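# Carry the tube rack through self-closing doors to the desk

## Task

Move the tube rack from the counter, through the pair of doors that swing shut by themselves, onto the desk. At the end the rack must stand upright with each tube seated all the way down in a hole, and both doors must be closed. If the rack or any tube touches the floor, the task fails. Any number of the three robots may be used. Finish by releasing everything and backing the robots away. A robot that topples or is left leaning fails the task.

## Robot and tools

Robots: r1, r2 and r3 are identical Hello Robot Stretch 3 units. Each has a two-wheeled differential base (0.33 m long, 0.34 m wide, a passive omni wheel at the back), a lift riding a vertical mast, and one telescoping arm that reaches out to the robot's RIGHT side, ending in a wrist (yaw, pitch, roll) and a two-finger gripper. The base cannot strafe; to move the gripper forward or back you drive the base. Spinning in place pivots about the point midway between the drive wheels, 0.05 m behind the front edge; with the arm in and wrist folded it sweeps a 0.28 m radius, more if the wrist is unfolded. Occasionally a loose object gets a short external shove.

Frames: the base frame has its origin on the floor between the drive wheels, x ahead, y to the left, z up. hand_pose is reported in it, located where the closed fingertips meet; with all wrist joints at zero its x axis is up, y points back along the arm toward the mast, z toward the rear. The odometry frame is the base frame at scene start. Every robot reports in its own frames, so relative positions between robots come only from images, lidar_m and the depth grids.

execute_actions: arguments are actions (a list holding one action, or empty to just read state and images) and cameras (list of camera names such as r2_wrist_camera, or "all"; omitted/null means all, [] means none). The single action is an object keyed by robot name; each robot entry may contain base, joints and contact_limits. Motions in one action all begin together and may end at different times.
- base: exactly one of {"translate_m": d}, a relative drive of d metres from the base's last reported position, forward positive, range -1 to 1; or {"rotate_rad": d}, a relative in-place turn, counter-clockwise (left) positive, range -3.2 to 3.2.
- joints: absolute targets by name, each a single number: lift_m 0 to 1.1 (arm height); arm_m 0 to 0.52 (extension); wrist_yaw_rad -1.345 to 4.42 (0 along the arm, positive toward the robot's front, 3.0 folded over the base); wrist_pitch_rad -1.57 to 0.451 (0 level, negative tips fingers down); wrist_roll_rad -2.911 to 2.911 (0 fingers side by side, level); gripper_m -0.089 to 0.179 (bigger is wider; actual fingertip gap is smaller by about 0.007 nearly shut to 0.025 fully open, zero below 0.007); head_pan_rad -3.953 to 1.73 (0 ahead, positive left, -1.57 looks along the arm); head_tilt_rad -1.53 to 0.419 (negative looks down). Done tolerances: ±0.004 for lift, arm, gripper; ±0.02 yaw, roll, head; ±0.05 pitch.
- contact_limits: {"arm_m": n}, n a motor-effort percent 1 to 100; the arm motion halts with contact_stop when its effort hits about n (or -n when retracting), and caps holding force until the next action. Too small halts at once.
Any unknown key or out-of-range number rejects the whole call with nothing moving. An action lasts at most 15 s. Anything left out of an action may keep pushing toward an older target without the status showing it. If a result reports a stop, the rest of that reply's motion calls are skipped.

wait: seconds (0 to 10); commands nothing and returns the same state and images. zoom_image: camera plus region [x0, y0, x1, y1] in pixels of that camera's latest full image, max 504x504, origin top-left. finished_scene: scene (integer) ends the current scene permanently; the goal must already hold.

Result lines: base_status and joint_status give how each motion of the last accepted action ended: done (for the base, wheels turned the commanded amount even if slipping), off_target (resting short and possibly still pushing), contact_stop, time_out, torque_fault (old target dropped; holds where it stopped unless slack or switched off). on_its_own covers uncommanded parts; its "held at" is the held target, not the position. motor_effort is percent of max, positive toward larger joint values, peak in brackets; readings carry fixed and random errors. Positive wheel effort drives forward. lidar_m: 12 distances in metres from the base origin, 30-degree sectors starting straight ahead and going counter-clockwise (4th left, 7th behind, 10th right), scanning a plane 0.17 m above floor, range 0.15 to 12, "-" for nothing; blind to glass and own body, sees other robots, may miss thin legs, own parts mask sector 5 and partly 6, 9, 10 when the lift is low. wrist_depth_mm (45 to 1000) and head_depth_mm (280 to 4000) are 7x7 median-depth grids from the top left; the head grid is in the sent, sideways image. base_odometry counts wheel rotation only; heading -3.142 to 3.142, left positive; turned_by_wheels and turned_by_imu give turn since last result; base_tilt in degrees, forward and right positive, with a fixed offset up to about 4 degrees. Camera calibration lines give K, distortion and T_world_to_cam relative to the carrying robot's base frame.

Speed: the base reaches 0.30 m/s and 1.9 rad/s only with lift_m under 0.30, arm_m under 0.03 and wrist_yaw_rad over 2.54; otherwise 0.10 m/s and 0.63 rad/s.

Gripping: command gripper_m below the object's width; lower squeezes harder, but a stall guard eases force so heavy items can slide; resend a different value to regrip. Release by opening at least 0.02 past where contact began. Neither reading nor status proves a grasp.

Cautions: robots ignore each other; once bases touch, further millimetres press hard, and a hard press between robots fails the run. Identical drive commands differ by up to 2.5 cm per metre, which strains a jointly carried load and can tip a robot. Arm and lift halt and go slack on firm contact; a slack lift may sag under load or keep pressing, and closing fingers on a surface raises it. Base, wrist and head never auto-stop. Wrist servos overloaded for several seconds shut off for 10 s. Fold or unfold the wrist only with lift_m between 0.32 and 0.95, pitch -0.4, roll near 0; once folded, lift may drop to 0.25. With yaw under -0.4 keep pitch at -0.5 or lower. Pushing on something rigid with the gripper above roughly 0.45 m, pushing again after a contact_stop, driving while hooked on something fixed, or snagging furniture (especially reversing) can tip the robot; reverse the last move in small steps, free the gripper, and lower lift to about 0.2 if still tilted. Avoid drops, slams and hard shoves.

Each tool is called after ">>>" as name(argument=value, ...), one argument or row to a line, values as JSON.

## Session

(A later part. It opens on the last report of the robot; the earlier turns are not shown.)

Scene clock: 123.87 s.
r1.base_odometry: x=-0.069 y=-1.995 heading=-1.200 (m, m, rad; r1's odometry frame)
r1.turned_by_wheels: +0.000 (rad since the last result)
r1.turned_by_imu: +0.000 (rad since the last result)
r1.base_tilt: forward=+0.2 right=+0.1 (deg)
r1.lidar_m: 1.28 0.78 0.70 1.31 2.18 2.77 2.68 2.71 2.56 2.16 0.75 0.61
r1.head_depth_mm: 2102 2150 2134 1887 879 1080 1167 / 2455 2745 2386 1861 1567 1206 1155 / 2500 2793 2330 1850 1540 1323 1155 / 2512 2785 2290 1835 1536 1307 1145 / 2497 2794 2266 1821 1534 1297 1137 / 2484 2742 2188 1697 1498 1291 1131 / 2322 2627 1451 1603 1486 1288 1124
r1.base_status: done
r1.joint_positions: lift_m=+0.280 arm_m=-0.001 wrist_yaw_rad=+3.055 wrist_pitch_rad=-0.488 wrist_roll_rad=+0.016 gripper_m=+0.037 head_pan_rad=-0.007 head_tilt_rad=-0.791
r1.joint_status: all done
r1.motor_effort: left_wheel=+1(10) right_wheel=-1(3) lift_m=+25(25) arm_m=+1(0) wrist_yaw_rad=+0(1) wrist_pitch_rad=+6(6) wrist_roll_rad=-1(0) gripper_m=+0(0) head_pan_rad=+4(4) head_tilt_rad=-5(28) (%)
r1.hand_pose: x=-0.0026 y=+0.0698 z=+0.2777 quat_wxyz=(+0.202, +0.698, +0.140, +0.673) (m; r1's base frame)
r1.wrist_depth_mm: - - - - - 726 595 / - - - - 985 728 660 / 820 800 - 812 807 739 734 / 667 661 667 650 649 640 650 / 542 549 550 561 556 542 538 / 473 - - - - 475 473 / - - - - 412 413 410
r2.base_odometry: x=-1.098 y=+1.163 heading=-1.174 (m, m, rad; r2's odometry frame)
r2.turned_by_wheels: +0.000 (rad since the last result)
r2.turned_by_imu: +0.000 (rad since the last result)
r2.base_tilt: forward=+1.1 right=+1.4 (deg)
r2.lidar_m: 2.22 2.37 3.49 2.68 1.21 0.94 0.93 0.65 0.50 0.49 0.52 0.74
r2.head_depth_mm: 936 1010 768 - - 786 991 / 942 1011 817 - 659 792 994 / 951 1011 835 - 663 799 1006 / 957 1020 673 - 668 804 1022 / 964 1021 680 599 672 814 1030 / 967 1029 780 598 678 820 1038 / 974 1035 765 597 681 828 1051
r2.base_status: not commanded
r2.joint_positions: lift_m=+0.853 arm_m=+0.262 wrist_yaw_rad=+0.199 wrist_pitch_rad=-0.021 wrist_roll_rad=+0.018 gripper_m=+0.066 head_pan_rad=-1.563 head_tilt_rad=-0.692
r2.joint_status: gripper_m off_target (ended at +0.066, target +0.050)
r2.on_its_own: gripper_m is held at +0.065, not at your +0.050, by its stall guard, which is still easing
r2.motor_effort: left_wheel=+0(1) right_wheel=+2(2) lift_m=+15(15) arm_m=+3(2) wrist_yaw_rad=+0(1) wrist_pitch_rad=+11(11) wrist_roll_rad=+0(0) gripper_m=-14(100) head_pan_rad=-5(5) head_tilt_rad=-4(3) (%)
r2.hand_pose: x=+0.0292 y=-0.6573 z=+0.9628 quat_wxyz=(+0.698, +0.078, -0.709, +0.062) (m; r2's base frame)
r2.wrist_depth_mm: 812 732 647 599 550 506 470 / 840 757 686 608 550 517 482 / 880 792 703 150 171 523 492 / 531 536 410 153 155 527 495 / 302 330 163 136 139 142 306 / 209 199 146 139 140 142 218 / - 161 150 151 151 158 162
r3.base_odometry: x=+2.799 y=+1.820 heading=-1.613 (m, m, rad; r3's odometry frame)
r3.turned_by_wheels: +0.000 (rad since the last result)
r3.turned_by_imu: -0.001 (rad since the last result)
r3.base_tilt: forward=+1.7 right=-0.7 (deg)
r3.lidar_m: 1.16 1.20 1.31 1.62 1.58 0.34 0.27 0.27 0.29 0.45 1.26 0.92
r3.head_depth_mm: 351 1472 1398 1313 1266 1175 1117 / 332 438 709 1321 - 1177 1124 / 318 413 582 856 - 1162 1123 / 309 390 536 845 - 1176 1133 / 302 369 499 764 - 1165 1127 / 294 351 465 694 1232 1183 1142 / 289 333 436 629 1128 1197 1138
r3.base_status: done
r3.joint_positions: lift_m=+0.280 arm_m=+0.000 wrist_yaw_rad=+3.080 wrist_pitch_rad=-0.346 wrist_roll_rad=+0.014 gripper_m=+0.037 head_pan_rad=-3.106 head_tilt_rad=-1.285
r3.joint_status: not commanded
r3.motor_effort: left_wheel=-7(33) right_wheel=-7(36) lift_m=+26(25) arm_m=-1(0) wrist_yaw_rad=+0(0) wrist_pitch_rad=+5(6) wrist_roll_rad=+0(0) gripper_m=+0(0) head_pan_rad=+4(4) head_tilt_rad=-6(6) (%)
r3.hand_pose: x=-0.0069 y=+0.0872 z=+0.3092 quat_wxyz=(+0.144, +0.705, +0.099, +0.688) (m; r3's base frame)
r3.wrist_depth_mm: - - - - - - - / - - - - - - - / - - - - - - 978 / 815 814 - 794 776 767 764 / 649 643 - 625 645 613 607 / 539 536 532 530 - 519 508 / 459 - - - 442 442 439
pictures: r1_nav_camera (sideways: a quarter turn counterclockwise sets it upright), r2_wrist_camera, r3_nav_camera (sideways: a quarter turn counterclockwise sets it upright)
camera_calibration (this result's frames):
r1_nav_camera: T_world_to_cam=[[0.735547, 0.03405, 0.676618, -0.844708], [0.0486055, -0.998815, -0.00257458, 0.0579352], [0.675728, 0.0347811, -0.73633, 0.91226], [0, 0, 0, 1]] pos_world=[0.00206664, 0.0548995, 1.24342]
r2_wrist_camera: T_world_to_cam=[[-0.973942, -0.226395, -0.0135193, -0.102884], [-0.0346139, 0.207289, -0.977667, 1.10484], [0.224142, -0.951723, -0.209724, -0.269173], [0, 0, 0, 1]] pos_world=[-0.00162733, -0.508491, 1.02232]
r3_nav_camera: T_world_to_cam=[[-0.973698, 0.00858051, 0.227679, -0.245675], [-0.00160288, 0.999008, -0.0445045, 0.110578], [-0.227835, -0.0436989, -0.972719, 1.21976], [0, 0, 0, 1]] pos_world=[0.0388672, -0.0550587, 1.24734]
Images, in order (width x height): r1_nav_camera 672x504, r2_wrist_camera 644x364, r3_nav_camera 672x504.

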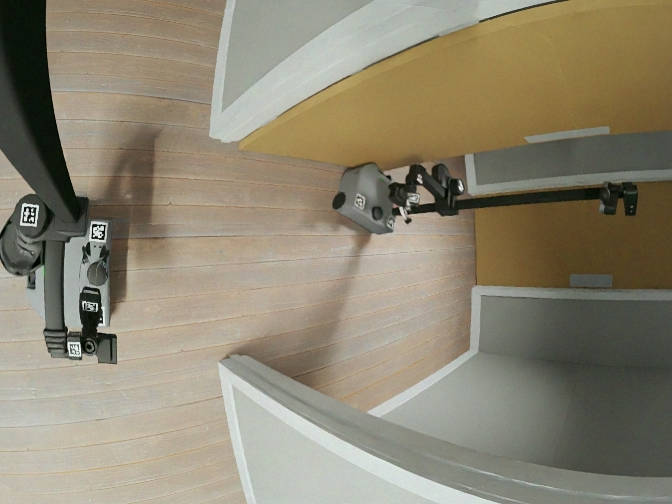

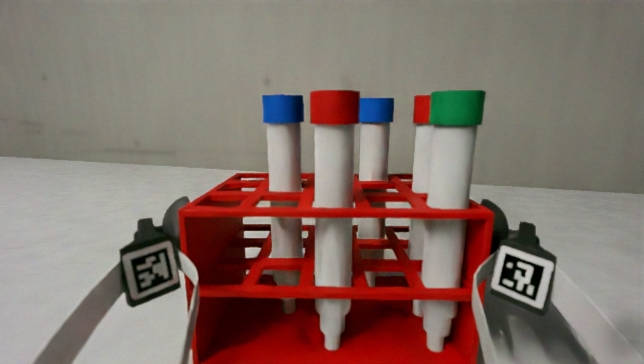

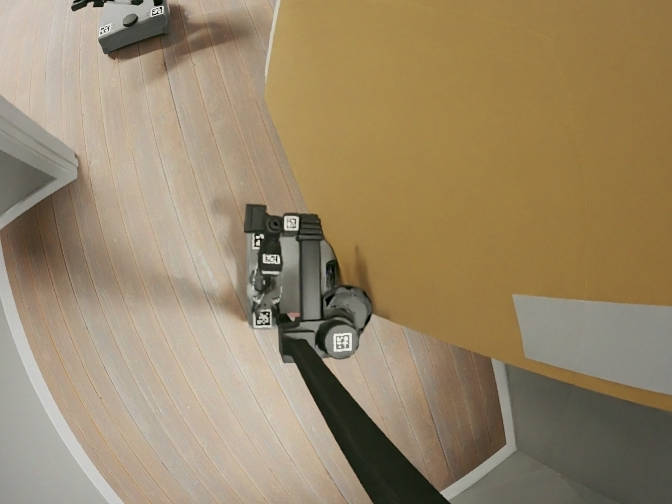

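>>> execute_actions(
  actions=[
    {"r3":{"base":{"rotate_rad":0.5}},"r2":{"joints":{"gripper_m":0.075}},"r1":{"base":{"rotate_rad":3.05},"joints":{"head_pan_rad":-3.14}}},
  ],
  cameras=[],
)

>>> execute_actions(
  actions=[
    {"r3":{"base":{"translate_m":-0.17}},"r2":{"joints":{"lift_m":0.885}},"r1":{"base":{"translate_m":-0.4}}},
  ],
  cameras=["r3_nav_camera","r1_nav_camera","r2_wrist_camera","r2_head_camera"],
)

Scene clock: 132.73 s.
r1.base_odometry: x=-0.069 y=-1.995 heading=+1.850 (m, m, rad; r1's odometry frame)
r1.turned_by_wheels: +3.050 (rad since the last result)
r1.turned_by_imu: +3.017 (rad since the last result)
r1.base_tilt: forward=+0.2 right=+0.2 (deg)
r1.lidar_m: 2.68 2.68 2.55 2.16 0.89 0.61 2.15 0.90 0.71 1.04 2.15 2.55
r1.head_depth_mm: 1723 1785 775 755 879 1254 1168 / 2113 2237 2195 1874 990 1191 1158 / 2531 2809 2337 1856 1531 1296 1174 / 2551 2799 2285 1855 1530 1313 1185 / 2529 2756 2286 1833 1526 1298 1140 / 2457 2760 2244 1793 1508 1287 1123 / 2436 2688 2226 1561 1482 1282 1122
r1.base_status: done
r1.joint_positions: lift_m=+0.280 arm_m=-0.001 wrist_yaw_rad=+3.055 wrist_pitch_rad=-0.488 wrist_roll_rad=+0.016 gripper_m=+0.037 head_pan_rad=-3.133 head_tilt_rad=-0.791
r1.joint_status: all done
r1.motor_effort: left_wheel=-2(10) right_wheel=+1(6) lift_m=+25(25) arm_m=-1(1) wrist_yaw_rad=+0(0) wrist_pitch_rad=+5(6) wrist_roll_rad=-1(0) gripper_m=-1(1) head_pan_rad=-4(52) head_tilt_rad=-5(4) (%)
r1.hand_pose: x=-0.0026 y=+0.0698 z=+0.2777 quat_wxyz=(+0.202, +0.698, +0.140, +0.673) (m; r1's base frame)
r1.wrist_depth_mm: 864 - - - - - - / 829 - - - - - - / 751 801 - 815 798 806 797 / 642 649 655 655 654 642 649 / 547 555 552 560 567 551 540 / 478 - - - - 468 470 / - - - - 414 414 409
r2.base_odometry: x=-1.098 y=+1.163 heading=-1.174 (m, m, rad; r2's odometry frame)
r2.turned_by_wheels: +0.000 (rad since the last result)
r2.turned_by_imu: +0.000 (rad since the last result)
r2.base_tilt: forward=+1.1 right=+1.3 (deg)
r2.lidar_m: 2.22 2.38 3.48 2.68 1.21 0.94 0.92 0.65 0.50 0.49 0.52 0.74
r2.head_depth_mm: 937 1009 768 - - 788 989 / 946 1013 819 - 659 794 997 / 952 1010 836 - 663 801 1008 / 955 1018 667 - 669 806 1024 / 963 1028 678 598 673 815 1031 / 970 1026 781 598 677 818 1043 / 973 1032 766 599 683 827 1052
r2.base_status: not commanded
r2.joint_positions: lift_m=+0.853 arm_m=+0.262 wrist_yaw_rad=+0.199 wrist_pitch_rad=-0.021 wrist_roll_rad=+0.018 gripper_m=+0.083 head_pan_rad=-1.563 head_tilt_rad=-0.692
r2.joint_status: gripper_m off_target (ended at +0.083, target +0.075)
r2.on_its_own: gripper_m is held at +0.082, not at your +0.075, by its stall guard, which is not easing now
r2.motor_effort: left_wheel=+0(1) right_wheel=+2(2) lift_m=+15(15) arm_m=+2(2) wrist_yaw_rad=+1(1) wrist_pitch_rad=+11(11) wrist_roll_rad=+0(0) gripper_m=-22(60) head_pan_rad=-4(5) head_tilt_rad=-4(4) (%)
r2.hand_pose: x=+0.0292 y=-0.6573 z=+0.9628 quat_wxyz=(+0.698, +0.078, -0.709, +0.062) (m; r2's base frame)
r2.wrist_depth_mm: 819 715 646 595 544 506 468 / 848 726 677 605 557 520 485 / 870 804 706 149 172 525 503 / 535 536 468 154 155 522 500 / 302 331 162 137 139 142 304 / 209 198 145 139 140 141 219 / - 161 151 151 151 162 163
r3.base_odometry: x=+2.799 y=+1.820 heading=-1.113 (m, m, rad; r3's odometry frame)
r3.turned_by_wheels: +0.500 (rad since the last result)
r3.turned_by_imu: +0.490 (rad since the last result)
r3.base_tilt: forward=+1.6 right=-0.7 (deg)
r3.lidar_m: 1.20 1.29 1.63 1.55 0.36 0.28 0.27 0.29 0.44 1.27 0.92 1.12
r3.head_depth_mm: 297 358 485 745 1268 1177 1114 / 299 367 501 741 - 1166 1130 / 305 377 519 748 - 1161 1129 / 306 386 536 872 - 1182 1133 / 309 398 556 933 - 1171 1127 / 314 407 579 985 1275 1190 1139 / 321 418 602 1069 1268 1193 1136
r3.base_status: done
r3.joint_positions: lift_m=+0.280 arm_m=+0.000 wrist_yaw_rad=+3.080 wrist_pitch_rad=-0.346 wrist_roll_rad=+0.014 gripper_m=+0.037 head_pan_rad=-3.106 head_tilt_rad=-1.285
r3.joint_status: not commanded
r3.motor_effort: left_wheel=-8(25) right_wheel=-6(6) lift_m=+26(26) arm_m=+0(0) wrist_yaw_rad=+0(0) wrist_pitch_rad=+6(5) wrist_roll_rad=+0(0) gripper_m=+0(0) head_pan_rad=+5(4) head_tilt_rad=-5(6) (%)
r3.hand_pose: x=-0.0069 y=+0.0872 z=+0.3092 quat_wxyz=(+0.144, +0.705, +0.099, +0.688) (m; r3's base frame)
r3.wrist_depth_mm: - - - - - - - / - - - - - - - / - - - - - - 985 / 320 799 - 783 774 759 754 / 317 641 - 621 648 618 609 / 318 519 533 531 - 516 515 / 316 - - - 447 444 442
pictures: none
No camera images: the call's "cameras" was empty. Leave "cameras" out to get every camera's image.

Scene clock: 135.73 s.
r1.base_odometry: x=+0.042 y=-2.380 heading=+1.850 (m, m, rad; r1's odometry frame)
r1.turned_by_wheels: +0.000 (rad since the last result)
r1.turned_by_imu: +0.001 (rad since the last result)
r1.base_tilt: forward=+0.2 right=+0.1 (deg)
r1.lidar_m: 3.06 3.08 2.71 2.12 0.33 0.37 1.97 0.95 0.66 0.61 2.24 2.65
r1.head_depth_mm: 1576 1623 1691 1758 1570 1344 648 / 1940 2053 2124 1871 1553 1330 1164 / 2218 2498 2312 1851 1547 1329 1175 / 2181 2515 2329 1838 1534 1309 1191 / 2151 2468 2295 1830 1511 1304 1148 / 2174 2443 2241 1800 1503 1289 1132 / 2112 2399 2210 1771 1497 1284 1121
r1.base_status: done
r1.joint_positions: lift_m=+0.280 arm_m=-0.001 wrist_yaw_rad=+3.055 wrist_pitch_rad=-0.488 wrist_roll_rad=+0.016 gripper_m=+0.037 head_pan_rad=-3.133 head_tilt_rad=-0.791
r1.joint_status: not commanded
r1.motor_effort: left_wheel=-2(12) right_wheel=+2(4) lift_m=+25(25) arm_m=+0(0) wrist_yaw_rad=+0(0) wrist_pitch_rad=+6(6) wrist_roll_rad=+0(1) gripper_m=-1(0) head_pan_rad=-4(3) head_tilt_rad=-4(4) (%)
r1.hand_pose: x=-0.0026 y=+0.0698 z=+0.2777 quat_wxyz=(+0.202, +0.698, +0.140, +0.673) (m; r1's base frame)
r1.wrist_depth_mm: 279 291 - - - - - / 309 316 - - - - - / 735 356 - 800 808 809 810 / 671 396 438 662 652 633 652 / 557 456 475 562 569 543 540 / 477 - - - - 472 468 / - - - - 413 411 410
r2.base_odometry: x=-1.098 y=+1.163 heading=-1.174 (m, m, rad; r2's odometry frame)
r2.turned_by_wheels: +0.000 (rad since the last result)
r2.turned_by_imu: +0.000 (rad since the last result)
r2.base_tilt: forward=+1.1 right=+1.3 (deg)
r2.lidar_m: 2.22 2.37 3.47 2.68 1.21 0.94 0.92 0.65 0.50 0.49 0.52 0.75
r2.head_depth_mm: 938 1008 836 - 687 809 987 / 945 1014 835 567 658 792 996 / 951 1012 - - 662 800 1009 / 961 1015 - 578 668 806 1018 / 964 1022 656 598 672 817 1033 / 968 1028 735 598 677 819 1041 / 974 1035 765 598 682 828 1053
r2.base_status: not commanded
r2.joint_positions: lift_m=+0.884 arm_m=+0.262 wrist_yaw_rad=+0.199 wrist_pitch_rad=-0.028 wrist_roll_rad=+0.018 gripper_m=+0.083 head_pan_rad=-1.563 head_tilt_rad=-0.692
r2.joint_status: all done
r2.on_its_own: gripper_m is held at +0.082, not at your +0.075, by its stall guard, which is not easing now
r2.motor_effort: left_wheel=-1(1) right_wheel=+2(2) lift_m=+34(34) arm_m=+2(3) wrist_yaw_rad=+0(1) wrist_pitch_rad=+15(15) wrist_roll_rad=+0(0) gripper_m=-23(23) head_pan_rad=-5(5) head_tilt_rad=-4(3) (%)
r2.hand_pose: x=+0.0291 y=-0.6571 z=+0.9920 quat_wxyz=(+0.699, +0.081, -0.708, +0.060) (m; r2's base frame)
r2.wrist_depth_mm: 791 720 647 587 543 504 470 / 846 749 668 611 553 513 481 / 881 792 698 150 160 523 493 / 646 652 565 154 156 537 511 / 375 409 163 136 139 141 377 / 262 247 147 139 141 142 272 / 207 202 159 151 151 195 203
r3.base_odometry: x=+2.724 y=+1.973 heading=-1.114 (m, m, rad; r3's odometry frame)
r3.turned_by_wheels: +0.000 (rad since the last result)
r3.turned_by_imu: +0.070 (rad since the last result)
r3.base_tilt: forward=+1.8 right=-0.8 (deg)
r3.lidar_m: 1.30 1.44 1.62 1.53 0.38 0.28 0.28 0.29 0.40 0.95 0.96 1.23
r3.head_depth_mm: 301 371 509 810 1266 1185 1118 / 304 376 519 772 - 1177 1127 / 306 380 527 751 - 1173 1128 / 305 386 537 875 - 1178 1132 / 308 391 547 908 - 1169 1131 / 307 395 557 934 1258 1195 1146 / 309 400 565 966 1258 1196 1138
r3.base_status: translate_m off_target (by the wheels' count: -0.1698 of -0.1700)
r3.joint_positions: lift_m=+0.280 arm_m=+0.000 wrist_yaw_rad=+3.080 wrist_pitch_rad=-0.346 wrist_roll_rad=+0.014 gripper_m=+0.037 head_pan_rad=-3.101 head_tilt_rad=-1.291
r3.joint_status: not commanded
r3.on_its_own: left_wheel is at rest, and its effort (-32) is outside its rest range (-18 to +18); right_wheel is at rest, and its effort (-29) is outside its rest range (-18 to +18)
r3.motor_effort: left_wheel=-32(80) right_wheel=-29(91) lift_m=+25(27) arm_m=+1(1) wrist_yaw_rad=-1(8) wrist_pitch_rad=+6(7) wrist_roll_rad=+1(1) gripper_m=+0(0) head_pan_rad=+0(4) head_tilt_rad=-3(7) (%)
r3.hand_pose: x=-0.0070 y=+0.0872 z=+0.3092 quat_wxyz=(+0.144, +0.704, +0.099, +0.688) (m; r3's base frame)
r3.wrist_depth_mm: 834 - - - - - - / 833 - - - - - - / 829 - - - - - 991 / 336 800 - 788 781 751 757 / 335 640 - 632 642 615 610 / 331 513 535 528 - 515 510 / 321 - - - 447 442 436
pictures: r1_nav_camera (sideways: a quarter turn counterclockwise sets it upright), r2_head_camera (sideways: a quarter turn clockwise sets it upright), r2_wrist_camera, r3_nav_camera (sideways: a quarter turn counterclockwise sets it upright)
camera_calibration (this result's frames):
r1_nav_camera: T_world_to_cam=[[-0.735113, -0.0452799, 0.67643, -0.835493], [-0.063852, 0.997956, -0.00258869, 0.0586396], [-0.674931, -0.0450944, -0.736502, 0.920723], [0, 0, 0, 1]] pos_world=[0.0109862, -0.0548314, 1.24342]
r2_head_camera: T_world_to_cam=[[0.021311, 0.623503, -0.781531, 1.03774], [0.999542, -0.0300983, 0.00324342, -0.0103448], [-0.0215004, -0.781241, -0.623859, 0.765969], [0, 0, 0, 1]] pos_world=[0.00469355, -0.0489357, 1.28891]
r2_wrist_camera: T_world_to_cam=[[-0.97396, -0.226303, -0.0137261, -0.102216], [-0.0359815, 0.214064, -0.976157, 1.13631], [0.223845, -0.950244, -0.216633, -0.25501], [0, 0, 0, 1]] pos_world=[-0.00158556, -0.508697, 1.05257]
r3_nav_camera: T_world_to_cam=[[-0.974954, 0.00368687, 0.222375, -0.238761], [-0.00633121, 0.998997, -0.0443206, 0.110368], [-0.222316, -0.0446184, -0.973953, 1.22133], [0, 0, 0, 1]] pos_world=[0.0394372, -0.054883, 1.2475]
Images, in order (width x height): r1_nav_camera 672x504, r2_head_camera 896x504, r2_wrist_camera 644x364, r3_nav_camera 672x504.

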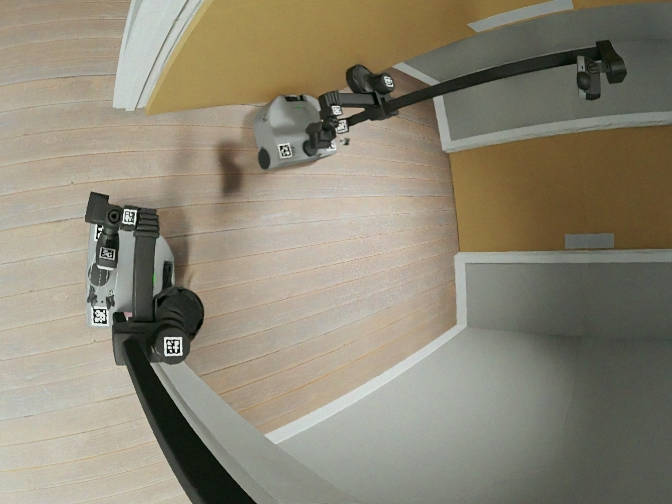

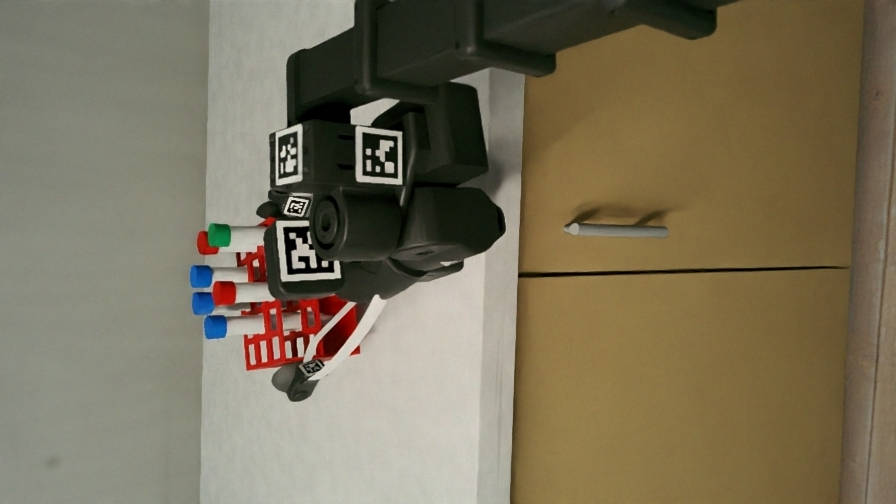

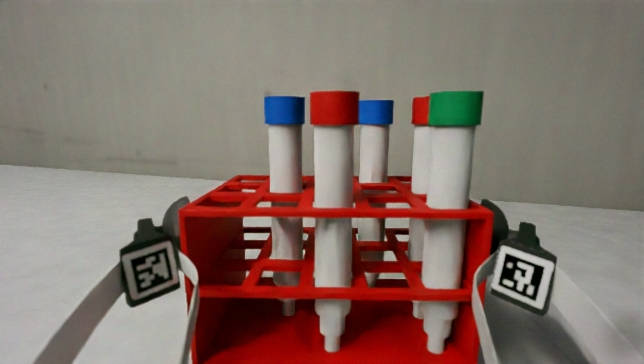

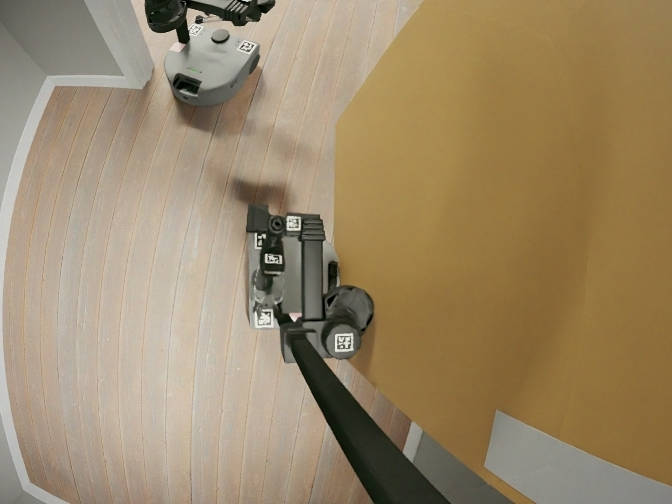

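>>> execute_actions(
  actions=[
    {"r3":{"base":{"translate_m":0.01}},"r2":{"joints":{"arm_m":0.01,"wrist_yaw_rad":1.75,"head_pan_rad":0},"base":{"rotate_rad":1.25}},"r1":{"base":{"translate_m":-0.9}}},
  ],
  cameras=["r1_nav_camera","r2_wrist_camera"],
)

>>> execute_actions(
  actions=[
    {"r2":{"joints":{"lift_m":0.8},"base":{"translate_m":0.5}},"r1":{"base":{"translate_m":-0.7}}},
  ],
  cameras=["r1_nav_camera","r2_nav_camera"],
)

Scene clock: 148.70 s.
r1.base_odometry: x=+0.289 y=-3.245 heading=+1.850 (m, m, rad; r1's odometry frame)
r1.turned_by_wheels: +0.000 (rad since the last result)
r1.turned_by_imu: +0.003 (rad since the last result)
r1.base_tilt: forward=+0.2 right=+0.1 (deg)
r1.lidar_m: 3.96 0.68 0.80 0.71 0.71 0.84 1.54 1.65 1.58 0.55 0.86 0.94
r1.head_depth_mm: 1232 1272 1322 1369 1409 1322 1156 / 1416 1562 1664 1714 1551 1332 1157 / 1401 1619 1883 1875 1546 1319 1172 / 1377 1576 1845 1840 1539 1312 1185 / 1343 1544 1799 1820 1522 1301 1152 / 1383 1585 1835 1798 1504 1291 1130 / 1371 1564 1797 1780 1503 1281 1128
r1.base_status: done
r1.joint_positions: lift_m=+0.280 arm_m=-0.001 wrist_yaw_rad=+3.055 wrist_pitch_rad=-0.488 wrist_roll_rad=+0.016 gripper_m=+0.037 head_pan_rad=-3.133 head_tilt_rad=-0.791
r1.joint_status: not commanded
r1.motor_effort: left_wheel=-2(11) right_wheel=+1(4) lift_m=+25(25) arm_m=-1(1) wrist_yaw_rad=+0(1) wrist_pitch_rad=+6(6) wrist_roll_rad=+0(1) gripper_m=+0(0) head_pan_rad=-4(4) head_tilt_rad=-4(5) (%)
r1.hand_pose: x=-0.0026 y=+0.0698 z=+0.2777 quat_wxyz=(+0.202, +0.698, +0.140, +0.673) (m; r1's base frame)
r1.wrist_depth_mm: 606 645 702 743 806 823 667 / 667 709 780 822 878 885 688 / 730 746 - 801 801 808 688 / 654 667 653 637 644 655 654 / 554 543 543 567 563 544 544 / 471 - - - - 468 466 / - - - - 418 416 416
r2.base_odometry: x=-1.098 y=+1.163 heading=+0.076 (m, m, rad; r2's odometry frame)
r2.turned_by_wheels: +1.250 (rad since the last result)
r2.turned_by_imu: +1.264 (rad since the last result)
r2.base_tilt: forward=+1.1 right=+1.3 (deg)
r2.lidar_m: 3.63 1.73 1.05 0.92 0.92 0.56 0.49 0.49 0.57 1.01 2.22 2.63
r2.head_depth_mm: 3560 3621 2595 2030 321 301 344 / 3485 3633 2606 2034 1662 310 345 / 3412 3605 2599 2046 1668 332 1170 / 3342 3526 2595 2034 1667 1416 1222 / 3266 3458 2613 2031 1671 1415 1225 / 3181 3392 2598 2022 1662 1412 1223 / 3103 3323 2569 2023 1669 1409 1226
r2.base_status: done
r2.joint_positions: lift_m=+0.884 arm_m=+0.010 wrist_yaw_rad=+1.749 wrist_pitch_rad=-0.028 wrist_roll_rad=+0.018 gripper_m=+0.083 head_pan_rad=-0.007 head_tilt_rad=-0.692
r2.joint_status: all done
r2.on_its_own: gripper_m is held at +0.082, not at your +0.075, by its stall guard, which is not easing now
r2.motor_effort: left_wheel=+0(5) right_wheel=+2(8) lift_m=+34(34) arm_m=-3(5) wrist_yaw_rad=+1(6) wrist_pitch_rad=+15(15) wrist_roll_rad=+0(0) gripper_m=-23(24) head_pan_rad=+5(58) head_tilt_rad=-4(4) (%)
r2.hand_pose: x=+0.2301 y=-0.1100 z=+0.9920 quat_wxyz=(+0.457, +0.553, -0.450, +0.531) (m; r2's base frame)
r2.wrist_depth_mm: - - - - - - - / - - - - - - - / - - - 148 157 - - / - - 184 154 153 - - / - - 163 138 138 142 - / - - 146 140 139 142 - / - - 158 151 151 - -
r3.base_odometry: x=+2.729 y=+1.964 heading=-1.114 (m, m, rad; r3's odometry frame)
r3.turned_by_wheels: +0.000 (rad since the last result)
r3.turned_by_imu: +0.001 (rad since the last result)
r3.base_tilt: forward=+1.7 right=-0.8 (deg)
r3.lidar_m: 0.55 1.43 1.62 1.53 0.38 0.28 0.27 0.29 0.40 3.91 0.98 0.56
r3.head_depth_mm: 299 369 504 800 1263 1176 1125 / 303 375 515 765 - 1174 1124 / 306 381 526 753 - 1171 1126 / 306 386 537 876 - 1170 1125 / 310 392 550 918 - 1183 1130 / 308 398 562 949 1265 1186 1137 / 312 404 572 979 1265 1196 1142
r3.base_status: done
r3.joint_positions: lift_m=+0.280 arm_m=+0.000 wrist_yaw_rad=+3.080 wrist_pitch_rad=-0.346 wrist_roll_rad=+0.014 gripper_m=+0.037 head_pan_rad=-3.101 head_tilt_rad=-1.291
r3.joint_status: not commanded
r3.motor_effort: left_wheel=-6(17) right_wheel=-9(21) lift_m=+26(26) arm_m=-1(0) wrist_yaw_rad=+0(0) wrist_pitch_rad=+6(5) wrist_roll_rad=+1(0) gripper_m=+0(0) head_pan_rad=+1(0) head_tilt_rad=-3(4) (%)
r3.hand_pose: x=-0.0070 y=+0.0872 z=+0.3092 quat_wxyz=(+0.144, +0.704, +0.099, +0.688) (m; r3's base frame)
r3.wrist_depth_mm: 824 - - - - - - / 863 - - - - - - / 862 - - - - - - / 332 797 - 781 774 765 746 / 329 635 - 630 647 608 608 / 328 515 530 524 - 517 510 / 316 - - - 451 443 435
pictures: r1_nav_camera (sideways: a quarter turn counterclockwise sets it upright), r2_wrist_camera
camera_calibration (this result's frames):
r1_nav_camera: T_world_to_cam=[[-0.735175, -0.0452804, 0.676363, -0.835406], [-0.0638517, 0.997956, -0.00259373, 0.0586462], [-0.674864, -0.0450938, -0.736563, 0.920803], [0, 0, 0, 1]] pos_world=[0.0109915, -0.0548313, 1.24342]
r2_wrist_camera: T_world_to_cam=[[0.205824, -0.978493, -0.0137317, -0.136858], [-0.21485, -0.0314946, -0.976139, 1.04053], [0.954713, 0.203863, -0.216711, 0.178778], [0, 0, 0, 1]] pos_world=[0.0810441, -0.13759, 1.05256]
Images, in order (width x height): r1_nav_camera 672x504, r2_wrist_camera 644x364.

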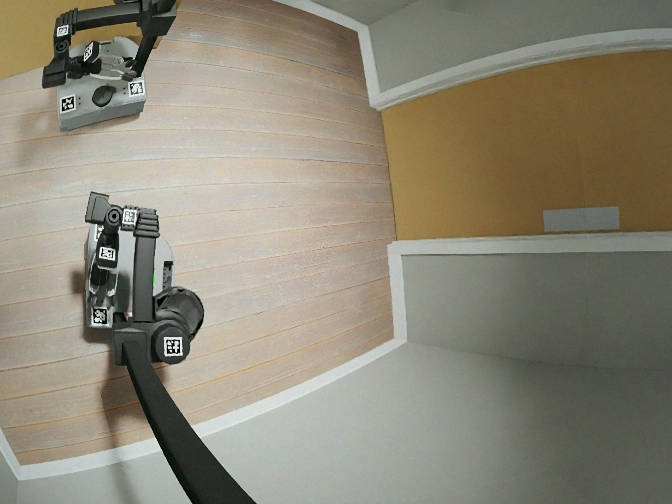

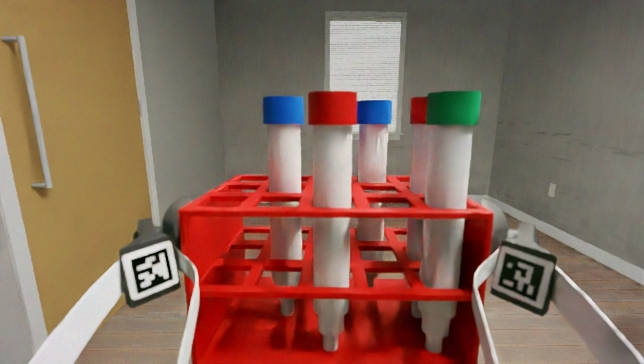

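Scene clock: 155.13 s.
r1.base_odometry: x=+0.482 y=-3.918 heading=+1.850 (m, m, rad; r1's odometry frame)
r1.turned_by_wheels: +0.000 (rad since the last result)
r1.turned_by_imu: +0.002 (rad since the last result)
r1.base_tilt: forward=+0.2 right=+0.1 (deg)
r1.lidar_m: 1.35 1.04 0.63 0.55 0.56 0.66 0.86 0.87 1.14 1.55 0.98 0.96
r1.head_depth_mm: 804 924 1021 1066 1110 1150 1126 / 787 911 1071 1260 1419 1306 1153 / 775 889 1043 1251 1474 1320 1172 / 760 870 1015 1210 1456 1312 1188 / 745 849 985 1182 1423 1299 1143 / 728 831 953 1158 1413 1294 1132 / 735 869 1035 1220 1418 1281 1118
r1.base_status: done
r1.joint_positions: lift_m=+0.280 arm_m=-0.001 wrist_yaw_rad=+3.055 wrist_pitch_rad=-0.488 wrist_roll_rad=+0.016 gripper_m=+0.037 head_pan_rad=-3.133 head_tilt_rad=-0.791
r1.joint_status: not commanded
r1.motor_effort: left_wheel=-2(10) right_wheel=+1(3) lift_m=+25(25) arm_m=+0(1) wrist_yaw_rad=+0(0) wrist_pitch_rad=+6(6) wrist_roll_rad=-1(1) gripper_m=+0(0) head_pan_rad=-4(4) head_tilt_rad=-4(5) (%)
r1.hand_pose: x=-0.0026 y=+0.0698 z=+0.2777 quat_wxyz=(+0.202, +0.698, +0.140, +0.673) (m; r1's base frame)
r1.wrist_depth_mm: 494 507 558 584 615 674 716 / 526 551 616 636 696 752 798 / 581 613 - 711 745 775 785 / 614 639 656 650 649 653 646 / 553 548 541 568 560 548 539 / 483 - - - - 466 463 / - - - - 410 414 410
r2.base_odometry: x=-0.600 y=+1.201 heading=+0.076 (m, m, rad; r2's odometry frame)
r2.turned_by_wheels: +0.000 (rad since the last result)
r2.turned_by_imu: +0.002 (rad since the last result)
r2.base_tilt: forward=+1.1 right=+1.3 (deg)
r2.lidar_m: 3.13 1.93 1.17 1.03 1.03 1.12 0.97 0.97 1.14 2.10 2.11 2.50
r2.head_depth_mm: 3067 3323 2624 2043 1663 378 358 / 3001 3258 2616 2031 1665 371 362 / 2933 3196 2588 2030 1664 1418 380 / 2868 3113 2614 2026 1663 1410 1229 / 2818 3083 2592 2018 1664 1401 1223 / 2773 3058 2588 2023 1664 1411 1227 / 2684 2959 2609 2036 1668 1411 1221
r2.base_status: done
r2.joint_positions: lift_m=+0.800 arm_m=+0.010 wrist_yaw_rad=+1.749 wrist_pitch_rad=-0.028 wrist_roll_rad=+0.018 gripper_m=+0.083 head_pan_rad=-0.007 head_tilt_rad=-0.692
r2.joint_status: all done
r2.on_its_own: gripper_m is held at +0.082, not at your +0.075, by its stall guard, which is not easing now
r2.motor_effort: left_wheel=-1(4) right_wheel=+2(5) lift_m=+16(29) arm_m=-4(4) wrist_yaw_rad=+0(1) wrist_pitch_rad=+15(15) wrist_roll_rad=+0(0) gripper_m=-23(23) head_pan_rad=+4(4) head_tilt_rad=-4(3) (%)
r2.hand_pose: x=+0.2300 y=-0.1100 z=+0.9078 quat_wxyz=(+0.458, +0.554, -0.449, +0.531) (m; r2's base frame)
r2.wrist_depth_mm: - - - - - - - / - - - - - - - / - - - 151 158 - - / - - - 155 154 - - / - - 163 138 139 142 - / - - 146 141 140 141 - / - - 158 151 152 - -
r3.base_odometry: x=+2.729 y=+1.964 heading=-1.114 (m, m, rad; r3's odometry frame)
r3.turned_by_wheels: +0.000 (rad since the last result)
r3.turned_by_imu: +0.001 (rad since the last result)
r3.base_tilt: forward=+1.7 right=-0.8 (deg)
r3.lidar_m: 1.29 0.95 1.62 1.53 0.38 0.28 0.27 0.29 0.40 3.91 0.98 1.23
r3.head_depth_mm: 299 369 505 797 1260 1174 1121 / 303 375 516 765 - 1182 1119 / 305 380 526 753 - 1171 1127 / 306 386 537 876 - 1171 1127 / 309 392 551 915 - 1182 1138 / 309 398 561 948 1262 1197 1133 / 312 405 574 984 1264 1198 1140
r3.base_status: not commanded
r3.joint_positions: lift_m=+0.280 arm_m=+0.000 wrist_yaw_rad=+3.080 wrist_pitch_rad=-0.346 wrist_roll_rad=+0.014 gripper_m=+0.037 head_pan_rad=-3.101 head_tilt_rad=-1.291
r3.joint_status: not commanded
r3.motor_effort: left_wheel=-6(6) right_wheel=-8(9) lift_m=+26(26) arm_m=+0(0) wrist_yaw_rad=+0(0) wrist_pitch_rad=+6(5) wrist_roll_rad=+1(1) gripper_m=+0(0) head_pan_rad=+1(3) head_tilt_rad=-3(4) (%)
r3.hand_pose: x=-0.0070 y=+0.0872 z=+0.3092 quat_wxyz=(+0.144, +0.704, +0.099, +0.688) (m; r3's base frame)
r3.wrist_depth_mm: 822 - - - - - - / 844 - - - - - - / 872 - - - - - 893 / 333 803 - 776 762 772 748 / 328 638 - 628 642 621 607 / 327 512 529 534 - 518 515 / 316 - - - 442 445 446
pictures: r1_nav_camera (sideways: a quarter turn counterclockwise sets it upright), r2_nav_camera (sideways: a quarter turn counterclockwise sets it upright)
camera_calibration (this result's frames):
r1_nav_camera: T_world_to_cam=[[-0.735211, -0.0452804, 0.676324, -0.835355], [-0.0638511, 0.997956, -0.00259667, 0.05865], [-0.674825, -0.0450932, -0.736599, 0.920849], [0, 0, 0, 1]] pos_world=[0.0109946, -0.0548313, 1.24342]
r2_nav_camera: T_world_to_cam=[[0.635851, 0.0015591, 0.771811, -0.964246], [-0.0259026, -0.999392, 0.0233585, 0.0190045], [0.771377, -0.0348444, -0.635423, 0.783461], [0, 0, 0, 1]] pos_world=[0.00926464, 0.0477956, 1.2416]
Images, in order (width x height): r1_nav_camera 672x504, r2_nav_camera 672x504.

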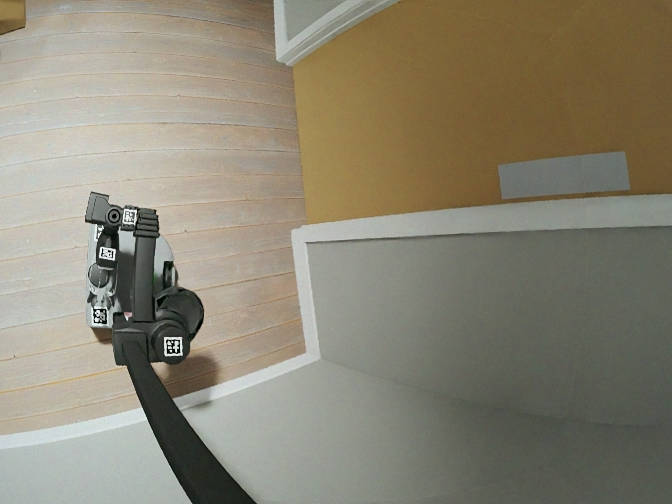

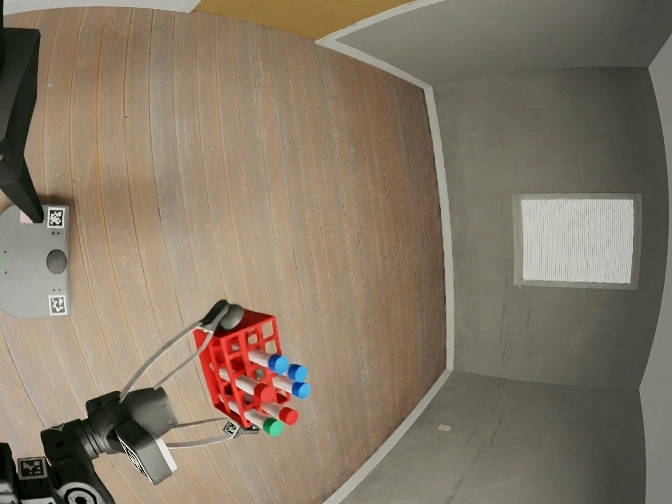

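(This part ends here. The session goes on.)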